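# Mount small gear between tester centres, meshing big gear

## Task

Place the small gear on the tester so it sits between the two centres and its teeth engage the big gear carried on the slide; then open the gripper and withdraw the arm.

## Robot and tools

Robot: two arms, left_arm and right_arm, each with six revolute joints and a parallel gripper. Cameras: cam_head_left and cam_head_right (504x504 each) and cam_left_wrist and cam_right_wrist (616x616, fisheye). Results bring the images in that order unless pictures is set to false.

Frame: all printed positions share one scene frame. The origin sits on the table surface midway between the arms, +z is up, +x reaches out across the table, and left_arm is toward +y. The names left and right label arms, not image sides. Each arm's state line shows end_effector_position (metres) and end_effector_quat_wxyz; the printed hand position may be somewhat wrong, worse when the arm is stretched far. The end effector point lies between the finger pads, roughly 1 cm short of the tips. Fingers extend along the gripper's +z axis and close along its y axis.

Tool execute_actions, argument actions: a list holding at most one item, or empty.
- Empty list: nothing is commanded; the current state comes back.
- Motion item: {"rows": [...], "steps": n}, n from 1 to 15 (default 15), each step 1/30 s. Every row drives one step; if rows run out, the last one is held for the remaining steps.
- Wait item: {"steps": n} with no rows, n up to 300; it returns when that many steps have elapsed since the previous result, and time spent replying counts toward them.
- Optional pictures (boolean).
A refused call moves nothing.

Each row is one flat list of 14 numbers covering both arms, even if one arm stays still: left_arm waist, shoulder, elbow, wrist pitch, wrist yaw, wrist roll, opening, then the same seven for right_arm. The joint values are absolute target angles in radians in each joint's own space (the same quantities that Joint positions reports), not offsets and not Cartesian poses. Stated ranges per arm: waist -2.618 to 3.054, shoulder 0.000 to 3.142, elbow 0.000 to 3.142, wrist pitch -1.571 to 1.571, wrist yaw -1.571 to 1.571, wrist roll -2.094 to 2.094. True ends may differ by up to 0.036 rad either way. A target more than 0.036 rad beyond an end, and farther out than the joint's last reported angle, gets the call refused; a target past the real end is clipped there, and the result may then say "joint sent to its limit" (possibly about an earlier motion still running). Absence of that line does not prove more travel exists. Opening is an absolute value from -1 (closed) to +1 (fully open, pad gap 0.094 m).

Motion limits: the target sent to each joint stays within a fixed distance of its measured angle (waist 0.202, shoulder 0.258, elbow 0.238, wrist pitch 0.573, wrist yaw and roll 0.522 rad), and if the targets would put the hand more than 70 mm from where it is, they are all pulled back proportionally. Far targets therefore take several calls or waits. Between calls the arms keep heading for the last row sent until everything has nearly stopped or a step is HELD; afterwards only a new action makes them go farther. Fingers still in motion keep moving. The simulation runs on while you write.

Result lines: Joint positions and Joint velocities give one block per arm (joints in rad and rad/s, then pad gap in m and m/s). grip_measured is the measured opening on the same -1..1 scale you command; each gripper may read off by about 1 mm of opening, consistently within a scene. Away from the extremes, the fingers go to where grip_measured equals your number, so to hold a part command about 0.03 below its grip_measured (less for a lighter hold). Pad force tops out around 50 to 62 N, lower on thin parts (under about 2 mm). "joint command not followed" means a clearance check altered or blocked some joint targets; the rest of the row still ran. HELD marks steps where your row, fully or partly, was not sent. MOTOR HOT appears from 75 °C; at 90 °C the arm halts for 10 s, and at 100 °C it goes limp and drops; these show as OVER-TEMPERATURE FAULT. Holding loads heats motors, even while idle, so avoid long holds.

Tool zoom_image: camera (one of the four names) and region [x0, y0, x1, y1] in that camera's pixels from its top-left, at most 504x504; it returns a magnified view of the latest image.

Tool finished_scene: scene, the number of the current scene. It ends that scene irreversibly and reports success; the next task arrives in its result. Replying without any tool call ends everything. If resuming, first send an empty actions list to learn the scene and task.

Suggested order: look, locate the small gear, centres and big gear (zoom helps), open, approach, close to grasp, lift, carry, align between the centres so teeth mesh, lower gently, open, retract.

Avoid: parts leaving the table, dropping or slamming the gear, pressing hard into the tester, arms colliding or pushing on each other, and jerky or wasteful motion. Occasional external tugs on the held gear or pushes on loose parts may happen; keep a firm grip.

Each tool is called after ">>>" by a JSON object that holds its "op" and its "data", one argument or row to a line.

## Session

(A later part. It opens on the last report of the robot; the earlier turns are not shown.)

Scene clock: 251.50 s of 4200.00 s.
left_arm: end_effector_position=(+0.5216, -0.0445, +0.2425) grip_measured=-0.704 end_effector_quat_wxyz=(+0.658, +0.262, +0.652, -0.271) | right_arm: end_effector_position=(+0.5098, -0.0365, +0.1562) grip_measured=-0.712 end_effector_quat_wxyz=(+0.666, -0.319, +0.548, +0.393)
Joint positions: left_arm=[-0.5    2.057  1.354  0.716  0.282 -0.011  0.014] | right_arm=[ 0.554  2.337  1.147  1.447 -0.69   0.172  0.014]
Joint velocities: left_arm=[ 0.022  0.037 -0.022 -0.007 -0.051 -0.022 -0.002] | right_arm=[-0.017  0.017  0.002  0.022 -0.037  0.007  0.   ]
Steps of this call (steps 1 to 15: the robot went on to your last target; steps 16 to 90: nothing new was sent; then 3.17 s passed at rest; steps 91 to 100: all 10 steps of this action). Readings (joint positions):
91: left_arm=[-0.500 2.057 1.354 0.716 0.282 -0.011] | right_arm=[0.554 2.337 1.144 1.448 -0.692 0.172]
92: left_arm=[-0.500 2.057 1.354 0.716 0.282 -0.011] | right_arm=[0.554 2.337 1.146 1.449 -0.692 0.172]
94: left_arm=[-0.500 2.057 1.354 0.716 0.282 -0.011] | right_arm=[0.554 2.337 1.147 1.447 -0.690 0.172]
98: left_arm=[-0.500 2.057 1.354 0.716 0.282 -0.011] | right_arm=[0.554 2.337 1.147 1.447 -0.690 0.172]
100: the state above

>>> {"op": "execute_actions", "data": {
  "actions": [
    {"rows":[[-0.5,2.02,1.385,0.84,0.28,-0.015,-0.73,0.582,2.348,1.185,1.44,-0.672,0.165,-0.76],[-0.5,2.02,1.385,0.84,0.28,-0.015,-0.73,0.582,2.348,1.185,1.44,-0.672,0.165,-0.76],[-0.5,2.02,1.385,0.84,0.28,-0.015,-0.73,0.577,2.348,1.185,1.44,-0.672,0.165,-0.76]],"steps":10}
  ],
  "pictures": false
}}

Scene clock: 255.93 s of 4200.00 s.
left_arm: end_effector_position=(+0.5216, -0.0445, +0.2425) grip_measured=-0.704 end_effector_quat_wxyz=(+0.658, +0.262, +0.652, -0.271) | right_arm: end_effector_position=(+0.5085, -0.0342, +0.1562) grip_measured=-0.712 end_effector_quat_wxyz=(+0.665, -0.320, +0.548, +0.395)
Joint positions: left_arm=[-0.5    2.057  1.354  0.716  0.282 -0.011  0.014] | right_arm=[ 0.559  2.337  1.147  1.446 -0.689  0.172  0.014]
Joint velocities: left_arm=[ 0.002 -0.007  0.002  0.022 -0.007 -0.022 -0.   ] | right_arm=[-0.007 -0.002  0.002 -0.022 -0.037 -0.007 -0.   ]
Steps of this call (steps 1 to 15: the robot went on to your last target; steps 16 to 90: nothing new was sent; then 1.10 s passed at rest; steps 91 to 100: all 10 steps of this action). Readings (joint positions):
91: left_arm=[-0.500 2.057 1.354 0.716 0.282 -0.011] | right_arm=[0.555 2.337 1.147 1.447 -0.689 0.172]
92: left_arm=[-0.500 2.057 1.354 0.716 0.282 -0.011] | right_arm=[0.555 2.337 1.147 1.446 -0.689 0.172]
94: left_arm=[-0.500 2.057 1.354 0.716 0.282 -0.011] | right_arm=[0.558 2.337 1.147 1.446 -0.689 0.172]
98: left_arm=[-0.500 2.057 1.354 0.716 0.282 -0.011] | right_arm=[0.559 2.337 1.147 1.446 -0.689 0.172]
100: the state above

s=.2141, t=.4624. Yaw right ~.01.

>>> {"op": "execute_actions", "data": {
  "actions": [
    {"rows":[[-0.5,2.02,1.385,0.84,0.28,-0.015,-0.73,0.568,2.345,1.175,1.445,-0.655,0.165,-0.76]],"steps":10}
  ]
}}

>>> {"op": "zoom_image", "data": {
  "camera": "cam_right_wrist",
  "region": [210, 220, 410, 460]
}}

Scene clock: 259.73 s of 4200.00 s.
left_arm: end_effector_position=(+0.5216, -0.0445, +0.2425) grip_measured=-0.704 end_effector_quat_wxyz=(+0.658, +0.262, +0.652, -0.271) | right_arm: end_effector_position=(+0.5105, -0.0353, +0.1563) grip_measured=-0.712 end_effector_quat_wxyz=(+0.667, -0.315, +0.550, +0.392)
Joint positions: left_arm=[-0.5    2.057  1.354  0.716  0.282 -0.011  0.014] | right_arm=[ 0.559  2.337  1.147  1.445 -0.676  0.172  0.014]
Joint velocities: left_arm=[ 0.017  0.002 -0.022  0.066  0.007  0.051  0.   ] | right_arm=[-0.012  0.007 -0.027 -0.037 -0.022 -0.095 -0.   ]
Steps of this call (steps 1 to 15: the robot went on to your last target; steps 16 to 90: nothing new was sent; then 0.47 s passed at rest; steps 91 to 100: all 10 steps of this action). Readings (joint positions):
91: left_arm=[-0.500 2.057 1.354 0.716 0.282 -0.011] | right_arm=[0.559 2.337 1.147 1.446 -0.687 0.172]
92: left_arm=[-0.500 2.057 1.354 0.716 0.282 -0.011] | right_arm=[0.559 2.337 1.147 1.446 -0.685 0.172]
94: left_arm=[-0.500 2.057 1.354 0.716 0.282 -0.011] | right_arm=[0.559 2.337 1.147 1.446 -0.682 0.172]
98: left_arm=[-0.500 2.057 1.354 0.716 0.282 -0.011] | right_arm=[0.559 2.337 1.147 1.446 -0.677 0.172]
100: the state above

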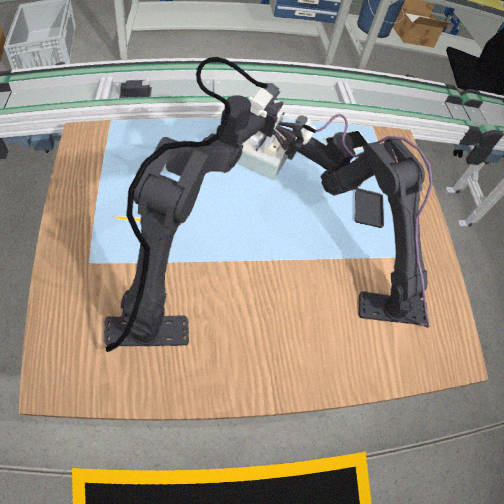

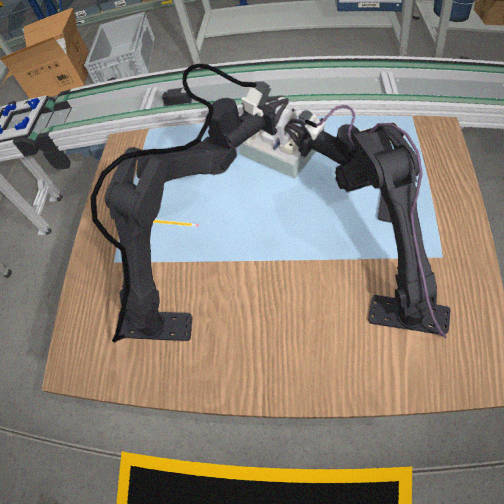

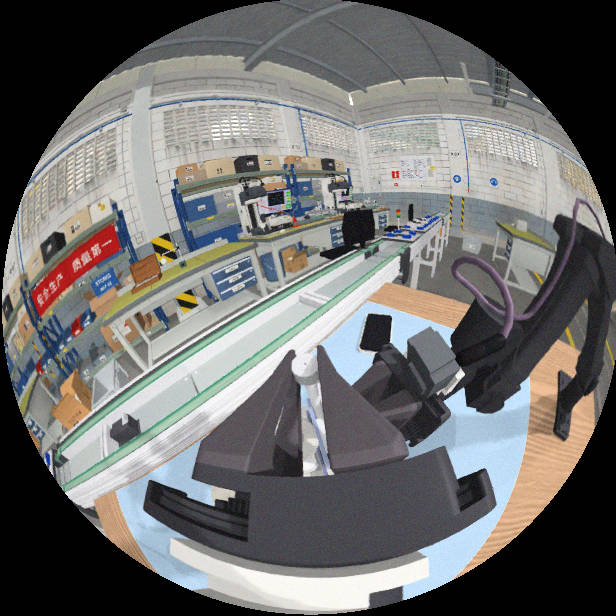

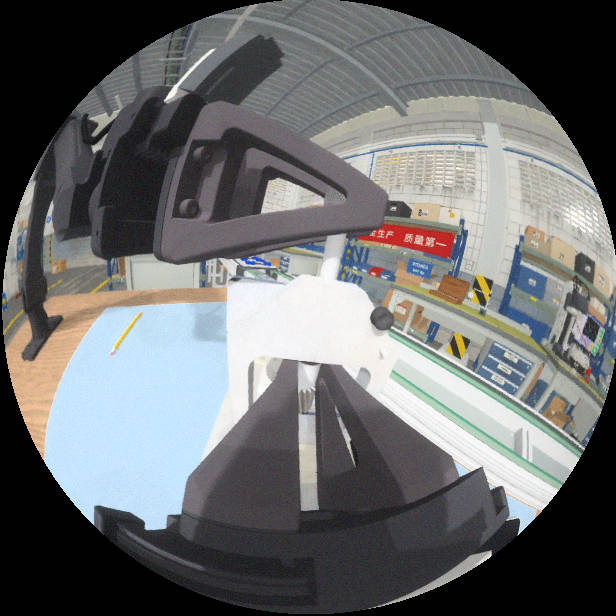

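Region (210, 220, 410, 460) of cam_right_wrist's 616x616 image, scaled by 2.100, with more detail than that image has.

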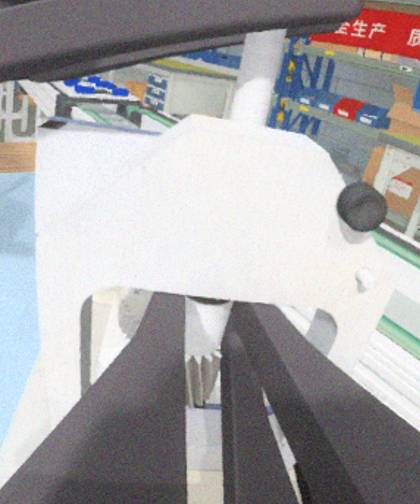

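Good match. Roll slightly down, lower the plunger.

>>> {"op": "execute_actions", "data": {
  "actions": [
    {"rows":[[-0.5,2.03,1.38,0.82,0.28,-0.015,-0.73,0.565,2.34,1.165,1.45,-0.668,0.15,-0.76],[-0.5,2.03,1.375,0.8,0.28,-0.015,-0.73,0.565,2.34,1.165,1.45,-0.668,0.15,-0.76],[-0.5,2.035,1.37,0.79,0.28,-0.015,-0.73,0.565,2.34,1.165,1.45,-0.668,0.15,-0.76],[-0.5,2.04,1.37,0.78,0.28,-0.015,-0.73,0.565,2.34,1.165,1.45,-0.668,0.15,-0.76],[-0.5,2.045,1.365,0.77,0.28,-0.015,-0.73,0.565,2.34,1.165,1.45,-0.668,0.15,-0.76],[-0.5,2.05,1.36,0.76,0.28,-0.015,-0.73,0.565,2.34,1.165,1.45,-0.668,0.15,-0.76],[-0.5,2.055,1.355,0.75,0.28,-0.015,-0.73,0.565,2.34,1.165,1.45,-0.668,0.15,-0.76],[-0.5,2.06,1.35,0.74,0.28,-0.015,-0.73,0.565,2.34,1.165,1.45,-0.668,0.15,-0.76],[-0.5,2.07,1.345,0.735,0.28,-0.015,-0.73,0.565,2.34,1.165,1.45,-0.668,0.15,-0.76],[-0.5,2.08,1.34,0.73,0.28,-0.015,-0.73,0.565,2.34,1.165,1.445,-0.668,0.15,-0.76],[-0.5,2.085,1.33,0.725,0.28,-0.015,-0.73,0.565,2.34,1.165,1.44,-0.668,0.15,-0.76]],"steps":15}
  ],
  "pictures": false
}}

>>> {"op": "execute_actions", "data": {
  "actions": [
    {"rows":[[-0.5,2.085,1.33,0.725,0.28,-0.015,-0.73,0.565,2.34,1.16,1.43,-0.67,0.15,-0.76],[-0.5,2.085,1.33,0.725,0.28,-0.015,-0.73,0.565,2.34,1.16,1.42,-0.67,0.15,-0.76]],"steps":15}
  ],
  "pictures": false
}}

Scene clock: 278.40 s of 4200.00 s.
left_arm: end_effector_position=(+0.5219, -0.0452, +0.2327) grip_measured=-0.704 end_effector_quat_wxyz=(+0.652, +0.264, +0.657, -0.271) | right_arm: end_effector_position=(+0.5121, -0.0355, +0.1530) grip_measured=-0.712 end_effector_quat_wxyz=(+0.667, -0.318, +0.554, +0.384)
Joint positions: left_arm=[-0.5    2.07   1.346  0.72   0.284 -0.01   0.014] | right_arm=[ 0.559  2.337  1.147  1.428 -0.67   0.15   0.014]
Joint velocities: left_arm=[-0.002  0.022 -0.017  0.037  0.007 -0.051  0.002] | right_arm=[-0.007  0.002  0.002 -0.037  0.022  0.007 -0.   ]
Steps of this call (steps 1 to 15: the robot went on to your last target; steps 16 to 90: nothing new was sent; then 15.17 s passed at rest; steps 91 to 105: all 15 steps of this action). Readings (joint positions):
91: left_arm=[-0.500 2.058 1.354 0.716 0.282 -0.011] | right_arm=[0.559 2.337 1.147 1.445 -0.671 0.170]
92: left_arm=[-0.500 2.058 1.354 0.714 0.282 -0.011] | right_arm=[0.559 2.337 1.147 1.445 -0.671 0.167]
94: left_arm=[-0.500 2.060 1.354 0.710 0.282 -0.011] | right_arm=[0.559 2.337 1.147 1.443 -0.671 0.164]
98: left_arm=[-0.500 2.062 1.354 0.703 0.283 -0.010] | right_arm=[0.559 2.337 1.147 1.436 -0.671 0.160]
105: the state above

Scene clock: 278.90 s of 4200.00 s.
left_arm: end_effector_position=(+0.5219, -0.0452, +0.2326) grip_measured=-0.704 end_effector_quat_wxyz=(+0.653, +0.264, +0.656, -0.271) | right_arm: end_effector_position=(+0.5122, -0.0355, +0.1527) grip_measured=-0.712 end_effector_quat_wxyz=(+0.667, -0.319, +0.554, +0.384)
Joint positions: left_arm=[-0.5    2.071  1.346  0.724  0.284 -0.01   0.014] | right_arm=[ 0.559  2.337  1.147  1.427 -0.671  0.149  0.014]
Joint velocities: left_arm=[-0.007  0.007 -0.007  0.066  0.022  0.007 -0.001] | right_arm=[ 0.022 -0.002  0.027 -0.022  0.022 -0.007 -0.   ]
Steps of this call (steps 1 to 15: all 15 steps of this action). Readings (joint positions):
1: left_arm=[-0.500 2.070 1.346 0.722 0.284 -0.010] | right_arm=[0.559 2.337 1.147 1.427 -0.670 0.149]
2: left_arm=[-0.500 2.070 1.346 0.722 0.284 -0.010] | right_arm=[0.559 2.337 1.147 1.427 -0.671 0.149]
4: left_arm=[-0.500 2.070 1.346 0.724 0.284 -0.010] | right_arm=[0.559 2.337 1.147 1.427 -0.671 0.149]
8: left_arm=[-0.500 2.071 1.346 0.724 0.284 -0.010] | right_arm=[0.559 2.337 1.147 1.427 -0.671 0.149]
15: the state above

Plunger is rest+5 mm, as when seated before. Release.

>>> {"op": "execute_actions", "data": {
  "actions": [
    {"rows":[[-0.5,2.075,1.35,0.73,0.284,-0.01,-0.6,0.56,2.337,1.155,1.43,-0.671,0.148,-0.76],[-0.5,2.075,1.35,0.73,0.284,-0.01,-0.4,0.56,2.337,1.155,1.43,-0.671,0.148,-0.76],[-0.5,2.075,1.35,0.73,0.284,-0.01,-0.2,0.56,2.337,1.155,1.43,-0.671,0.148,-0.76],[-0.5,2.075,1.35,0.73,0.284,-0.01,0,0.56,2.337,1.155,1.43,-0.671,0.148,-0.73],[-0.5,2.075,1.35,0.73,0.284,-0.01,0,0.56,2.337,1.155,1.43,-0.671,0.148,-0.7],[-0.5,2.075,1.35,0.73,0.284,-0.01,0,0.56,2.337,1.155,1.43,-0.671,0.148,-0.65],[-0.5,2.075,1.35,0.73,0.284,-0.01,0,0.56,2.337,1.155,1.43,-0.671,0.148,-0.52]],"steps":15}
  ]
}}

>>> {"op": "zoom_image", "data": {
  "camera": "cam_right_wrist",
  "region": [210, 220, 410, 460]
}}

Scene clock: 288.40 s of 4200.00 s.
left_arm: end_effector_position=(+0.5219, -0.0452, +0.2328) grip_measured=-0.002 end_effector_quat_wxyz=(+0.653, +0.264, +0.656, -0.271) | right_arm: end_effector_position=(+0.5120, -0.0354, +0.1526) grip_measured=-0.523 end_effector_quat_wxyz=(+0.667, -0.319, +0.554, +0.384)
Joint positions: left_arm=[-0.5    2.071  1.346  0.725  0.284 -0.01   0.047] | right_arm=[ 0.559  2.337  1.147  1.427 -0.671  0.148  0.022]
Joint velocities: left_arm=[-0.007 -0.007  0.012  0.007  0.007  0.066 -0.   ] | right_arm=[ 0.007  0.002  0.007 -0.051  0.081 -0.022 -0.   ]
Steps of this call (steps 1 to 15: the robot went on to your last target; steps 16 to 90: nothing new was sent; then 6.00 s passed at rest; steps 91 to 105: all 15 steps of this action). Readings (joint positions):
91: left_arm=[-0.500 2.071 1.346 0.725 0.284 -0.010] | right_arm=[0.559 2.337 1.147 1.427 -0.671 0.149]
92: left_arm=[-0.500 2.071 1.346 0.725 0.284 -0.010] | right_arm=[0.559 2.337 1.147 1.427 -0.671 0.148]
94: left_arm=[-0.500 2.071 1.346 0.725 0.284 -0.010] | right_arm=[0.559 2.337 1.147 1.427 -0.671 0.148]
98: left_arm=[-0.500 2.071 1.346 0.725 0.284 -0.010] | right_arm=[0.559 2.337 1.147 1.427 -0.671 0.148]
105: the state above

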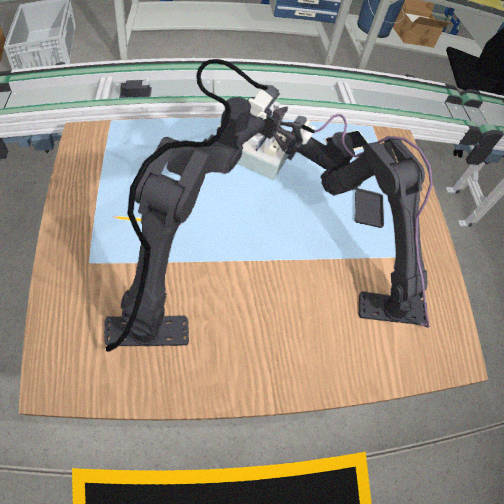

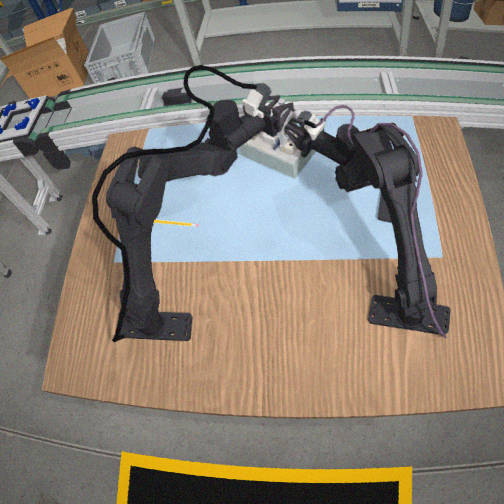

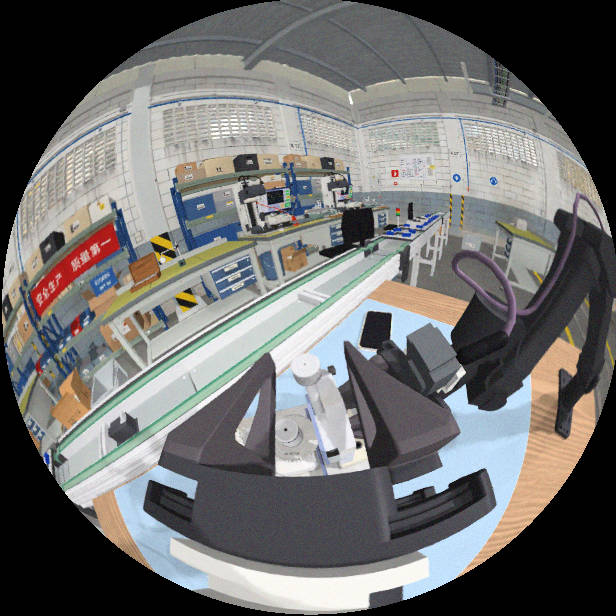

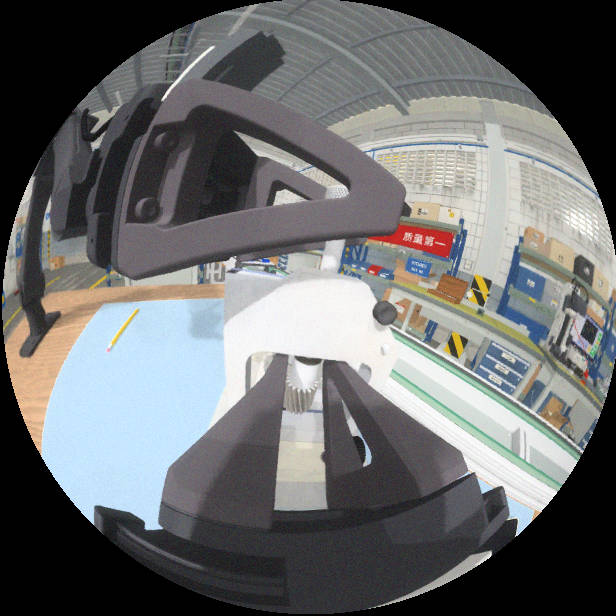

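Region (210, 220, 410, 460) of cam_right_wrist's 616x616 image, scaled by 2.100, with more detail than that image has.

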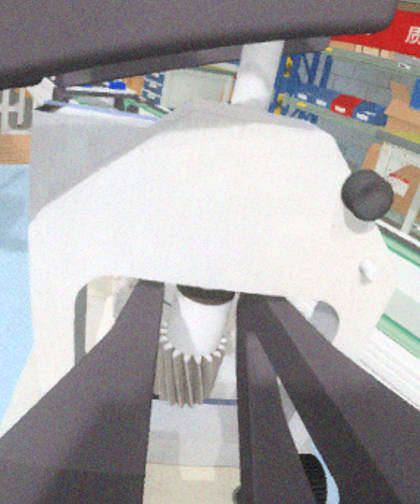

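>>> {"op": "execute_actions", "data": {
  "actions": [
    {"rows":[[-0.49,2.025,1.32,0.75,0.295,0,0,0.546,2.303,1.13,1.46,-0.686,0.15,-0.52],[-0.486,2.01,1.3,0.755,0.3,0,0,0.5415,2.299,1.121,1.467,-0.69,0.15,-0.52],[-0.482,1.995,1.28,0.76,0.305,0,0,0.537,2.295,1.112,1.474,-0.695,0.15,-0.52],[-0.478,1.98,1.255,0.77,0.31,0,0,0.5325,2.291,1.103,1.481,-0.699,0.15,-0.52],[-0.474,1.965,1.23,0.775,0.315,0,0,0.528,2.287,1.093,1.488,-0.703,0.15,-0.52],[-0.47,1.95,1.21,0.78,0.32,0,0,0.5235,2.283,1.084,1.495,-0.708,0.15,-0.52],[-0.466,1.935,1.185,0.79,0.325,0,0,0.519,2.279,1.074,1.502,-0.712,0.15,-0.52],[-0.462,1.92,1.16,0.795,0.33,0,0,0.5145,2.275,1.065,1.509,-0.716,0.15,-0.52],[-0.458,1.905,1.14,0.8,0.335,0,0,0.51,2.271,1.055,1.516,-0.721,0.15,-0.52],[-0.454,1.89,1.115,0.81,0.34,0,0,0.5055,2.267,1.046,1.523,-0.725,0.15,-0.52],[-0.45,1.875,1.09,0.815,0.345,0,0,0.501,2.263,1.036,1.53,-0.729,0.15,-0.52],[-0.446,1.86,1.07,0.82,0.35,0,0,0.4965,2.259,1.027,1.537,-0.734,0.15,-0.52],[-0.442,1.845,1.045,0.83,0.355,0,0,0.492,2.255,1.017,1.544,-0.738,0.15,-0.52],[-0.438,1.83,1.02,0.835,0.36,0,0,0.4875,2.251,1.008,1.55,-0.742,0.15,-0.52],[-0.434,1.815,1.0,0.84,0.365,0,0,0.483,2.247,1.0,1.555,-0.746,0.15,-0.52]],"steps":15}
  ],
  "pictures": false
}}

>>> {"op": "execute_actions", "data": {
  "actions": [
    {"rows":[[-0.42,1.79,0.98,0.84,0.37,0,0,0.475,2.24,0.99,1.555,-0.75,0.15,-0.52],[-0.4,1.765,0.96,0.835,0.37,0,0,0.465,2.23,0.98,1.555,-0.76,0.15,-0.52],[-0.38,1.74,0.94,0.83,0.37,0,0,0.45,2.215,0.97,1.55,-0.77,0.15,-0.52],[-0.36,1.715,0.92,0.82,0.37,0,0,0.435,2.2,0.96,1.54,-0.77,0.15,-0.52],[-0.34,1.69,0.9,0.81,0.37,0,0,0.42,2.18,0.95,1.53,-0.77,0.15,-0.52],[-0.32,1.665,0.88,0.8,0.37,0,0,0.4,2.16,0.94,1.52,-0.77,0.15,-0.52],[-0.3,1.64,0.865,0.79,0.37,0,0,0.38,2.13,0.93,1.5,-0.77,0.15,-0.52],[-0.28,1.615,0.85,0.78,0.37,0,0,0.36,2.1,0.92,1.48,-0.77,0.15,-0.52],[-0.26,1.59,0.835,0.77,0.37,0,0,0.34,2.07,0.91,1.46,-0.77,0.15,-0.52],[-0.24,1.565,0.82,0.76,0.37,0,0,0.32,2.04,0.9,1.44,-0.77,0.15,-0.52],[-0.22,1.54,0.81,0.75,0.37,0,0,0.3,2.01,0.89,1.42,-0.77,0.15,-0.52],[-0.2,1.515,0.8,0.74,0.37,0,0,0.28,1.98,0.88,1.4,-0.77,0.15,-0.52],[-0.18,1.49,0.79,0.73,0.37,0,0,0.26,1.95,0.87,1.38,-0.77,0.15,-0.52],[-0.165,1.47,0.78,0.72,0.37,0,0,0.245,1.93,0.86,1.36,-0.77,0.15,-0.52],[-0.15,1.45,0.77,0.71,0.37,0,0,0.23,1.91,0.85,1.35,-0.77,0.15,-0.52]],"steps":15}
  ],
  "pictures": false
}}

>>> {"op": "execute_actions", "data": {
  "actions": [
    {"steps":12}
  ]
}}

>>> {"op": "zoom_image", "data": {
  "camera": "cam_right_wrist",
  "region": [150, 240, 350, 440]
}}

Scene clock: 314.00 s of 4200.00 s.
left_arm: end_effector_position=(+0.4764, +0.0019, +0.2396) grip_measured=-0.002 end_effector_quat_wxyz=(+0.657, +0.266, +0.652, -0.269) | right_arm: end_effector_position=(+0.4969, -0.0665, +0.1565) grip_measured=-0.523 end_effector_quat_wxyz=(+0.676, -0.324, +0.546, +0.375)
Joint positions: left_arm=[-0.447  1.857  1.054  0.813  0.337 -0.005  0.047] | right_arm=[ 0.5    2.285  1.028  1.518 -0.724  0.148  0.022]
Joint velocities: left_arm=[ 0.076 -0.379 -0.657  0.198  0.168 -0.022 -0.   ] | right_arm=[-0.129 -0.11  -0.256  0.227 -0.139  0.037 -0.   ]
Steps of this call (steps 1 to 15: the robot went on to your last target; steps 16 to 90: nothing new was sent; then 22.10 s passed at rest; steps 91 to 105: all 15 steps of this action). Readings (joint positions):
91: left_arm=[-0.500 2.068 1.344 0.726 0.284 -0.009] | right_arm=[0.559 2.337 1.147 1.429 -0.673 0.148]
92: left_arm=[-0.499 2.062 1.336 0.728 0.285 -0.008] | right_arm=[0.558 2.337 1.145 1.434 -0.675 0.148]
94: left_arm=[-0.496 2.035 1.304 0.737 0.291 -0.007] | right_arm=[0.555 2.331 1.132 1.444 -0.681 0.148]
98: left_arm=[-0.479 1.965 1.216 0.764 0.307 -0.006] | right_arm=[0.536 2.313 1.094 1.470 -0.696 0.148]
105: the state above

Scene clock: 314.50 s of 4200.00 s.
left_arm: end_effector_position=(+0.4537, +0.1462, +0.2857) grip_measured=-0.002 end_effector_quat_wxyz=(+0.704, +0.187, +0.660, -0.186) | right_arm: end_effector_position=(+0.5021, -0.1821, +0.2399) grip_measured=-0.523 end_effector_quat_wxyz=(+0.732, -0.281, +0.548, +0.293)
Joint positions: left_arm=[-0.179  1.502  0.806  0.76   0.364 -0.004  0.047] | right_arm=[ 0.259  1.97   0.885  1.427 -0.765  0.148  0.022]
Joint velocities: left_arm=[ 0.481 -0.632 -0.266 -0.198  0.007  0.007 -0.002] | right_arm=[-0.515 -0.813 -0.212 -0.315 -0.037  0.066 -0.   ]
Steps of this call (steps 1 to 15: all 15 steps of this action). Readings (joint positions):
1: left_arm=[-0.442 1.843 1.031 0.817 0.343 -0.005] | right_arm=[0.495 2.280 1.019 1.524 -0.728 0.148]
2: left_arm=[-0.435 1.826 1.009 0.817 0.349 -0.005] | right_arm=[0.490 2.275 1.010 1.527 -0.734 0.148]
4: left_arm=[-0.410 1.785 0.964 0.816 0.359 -0.004] | right_arm=[0.474 2.258 0.988 1.528 -0.747 0.148]
8: left_arm=[-0.321 1.682 0.889 0.803 0.364 -0.004] | right_arm=[0.412 2.189 0.945 1.512 -0.763 0.148]
15: the state above

Scene clock: 314.90 s of 4200.00 s.
left_arm: end_effector_position=(+0.4498, +0.1600, +0.2905) grip_measured=-0.002 end_effector_quat_wxyz=(+0.705, +0.178, +0.664, -0.176) | right_arm: end_effector_position=(+0.5009, -0.1972, +0.2447) grip_measured=-0.523 end_effector_quat_wxyz=(+0.728, -0.270, +0.562, +0.285)
Joint positions: left_arm=[-0.15   1.46   0.793  0.726  0.365 -0.004  0.047] | right_arm=[ 0.227  1.919  0.862  1.372 -0.768  0.148  0.022]
Joint velocities: left_arm=[ 0.012 -0.007  0.012 -0.022 -0.037  0.007  0.001] | right_arm=[ 0.007  0.002  0.002 -0.051 -0.007  0.051 -0.   ]
Steps of this call (steps 1 to 12: the robot went on to your last target). Readings (joint positions):
1: left_arm=[-0.165 1.483 0.798 0.754 0.364 -0.004] | right_arm=[0.244 1.946 0.879 1.420 -0.765 0.148]
2: left_arm=[-0.155 1.470 0.794 0.751 0.364 -0.004] | right_arm=[0.233 1.930 0.877 1.417 -0.765 0.148]
4: left_arm=[-0.150 1.461 0.793 0.749 0.364 -0.004] | right_arm=[0.227 1.919 0.876 1.412 -0.765 0.148]
8: left_arm=[-0.150 1.460 0.793 0.733 0.365 -0.004] | right_arm=[0.227 1.919 0.866 1.386 -0.767 0.148]
12: the state above

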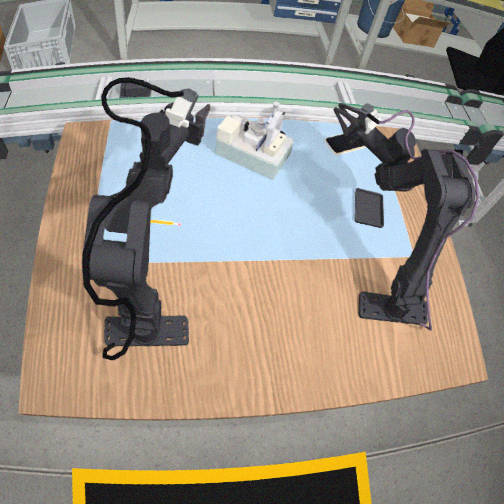

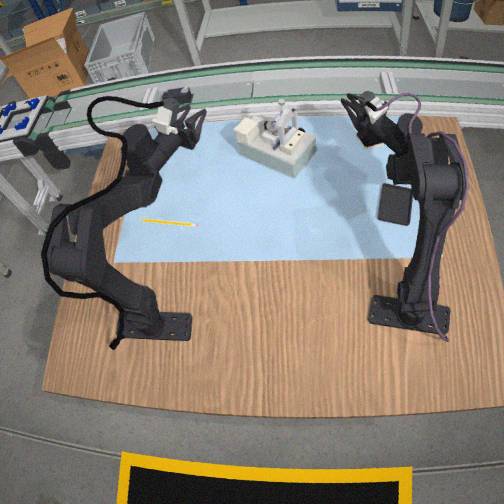

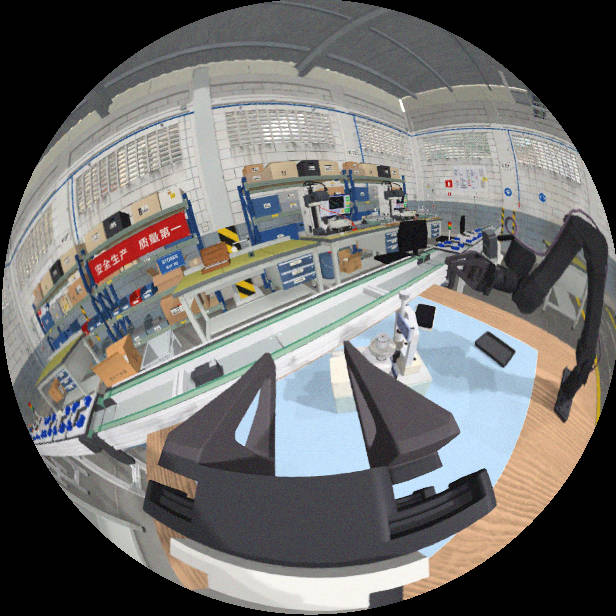

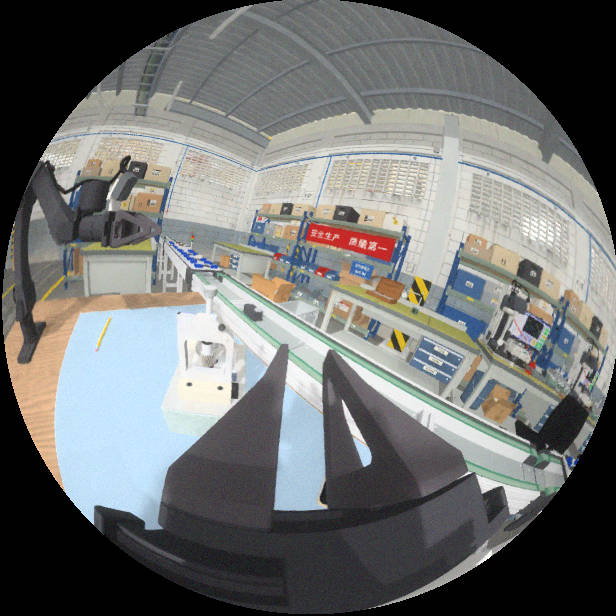

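Region (150, 240, 350, 440) of cam_right_wrist's 616x616 image, scaled by 2.520, with more detail than that image has.

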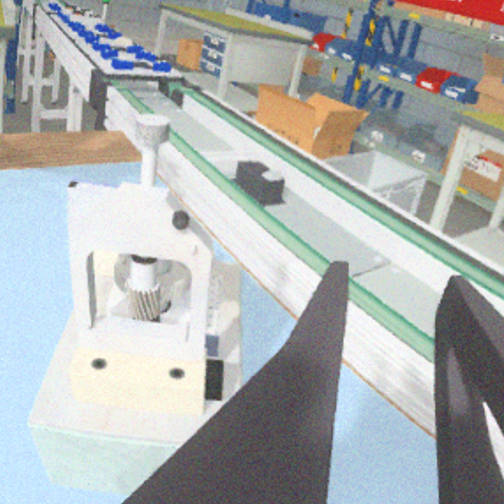

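>>> {"op": "finished_scene", "data": {
  "scene": 2
}}

The scene is finished: the task was done.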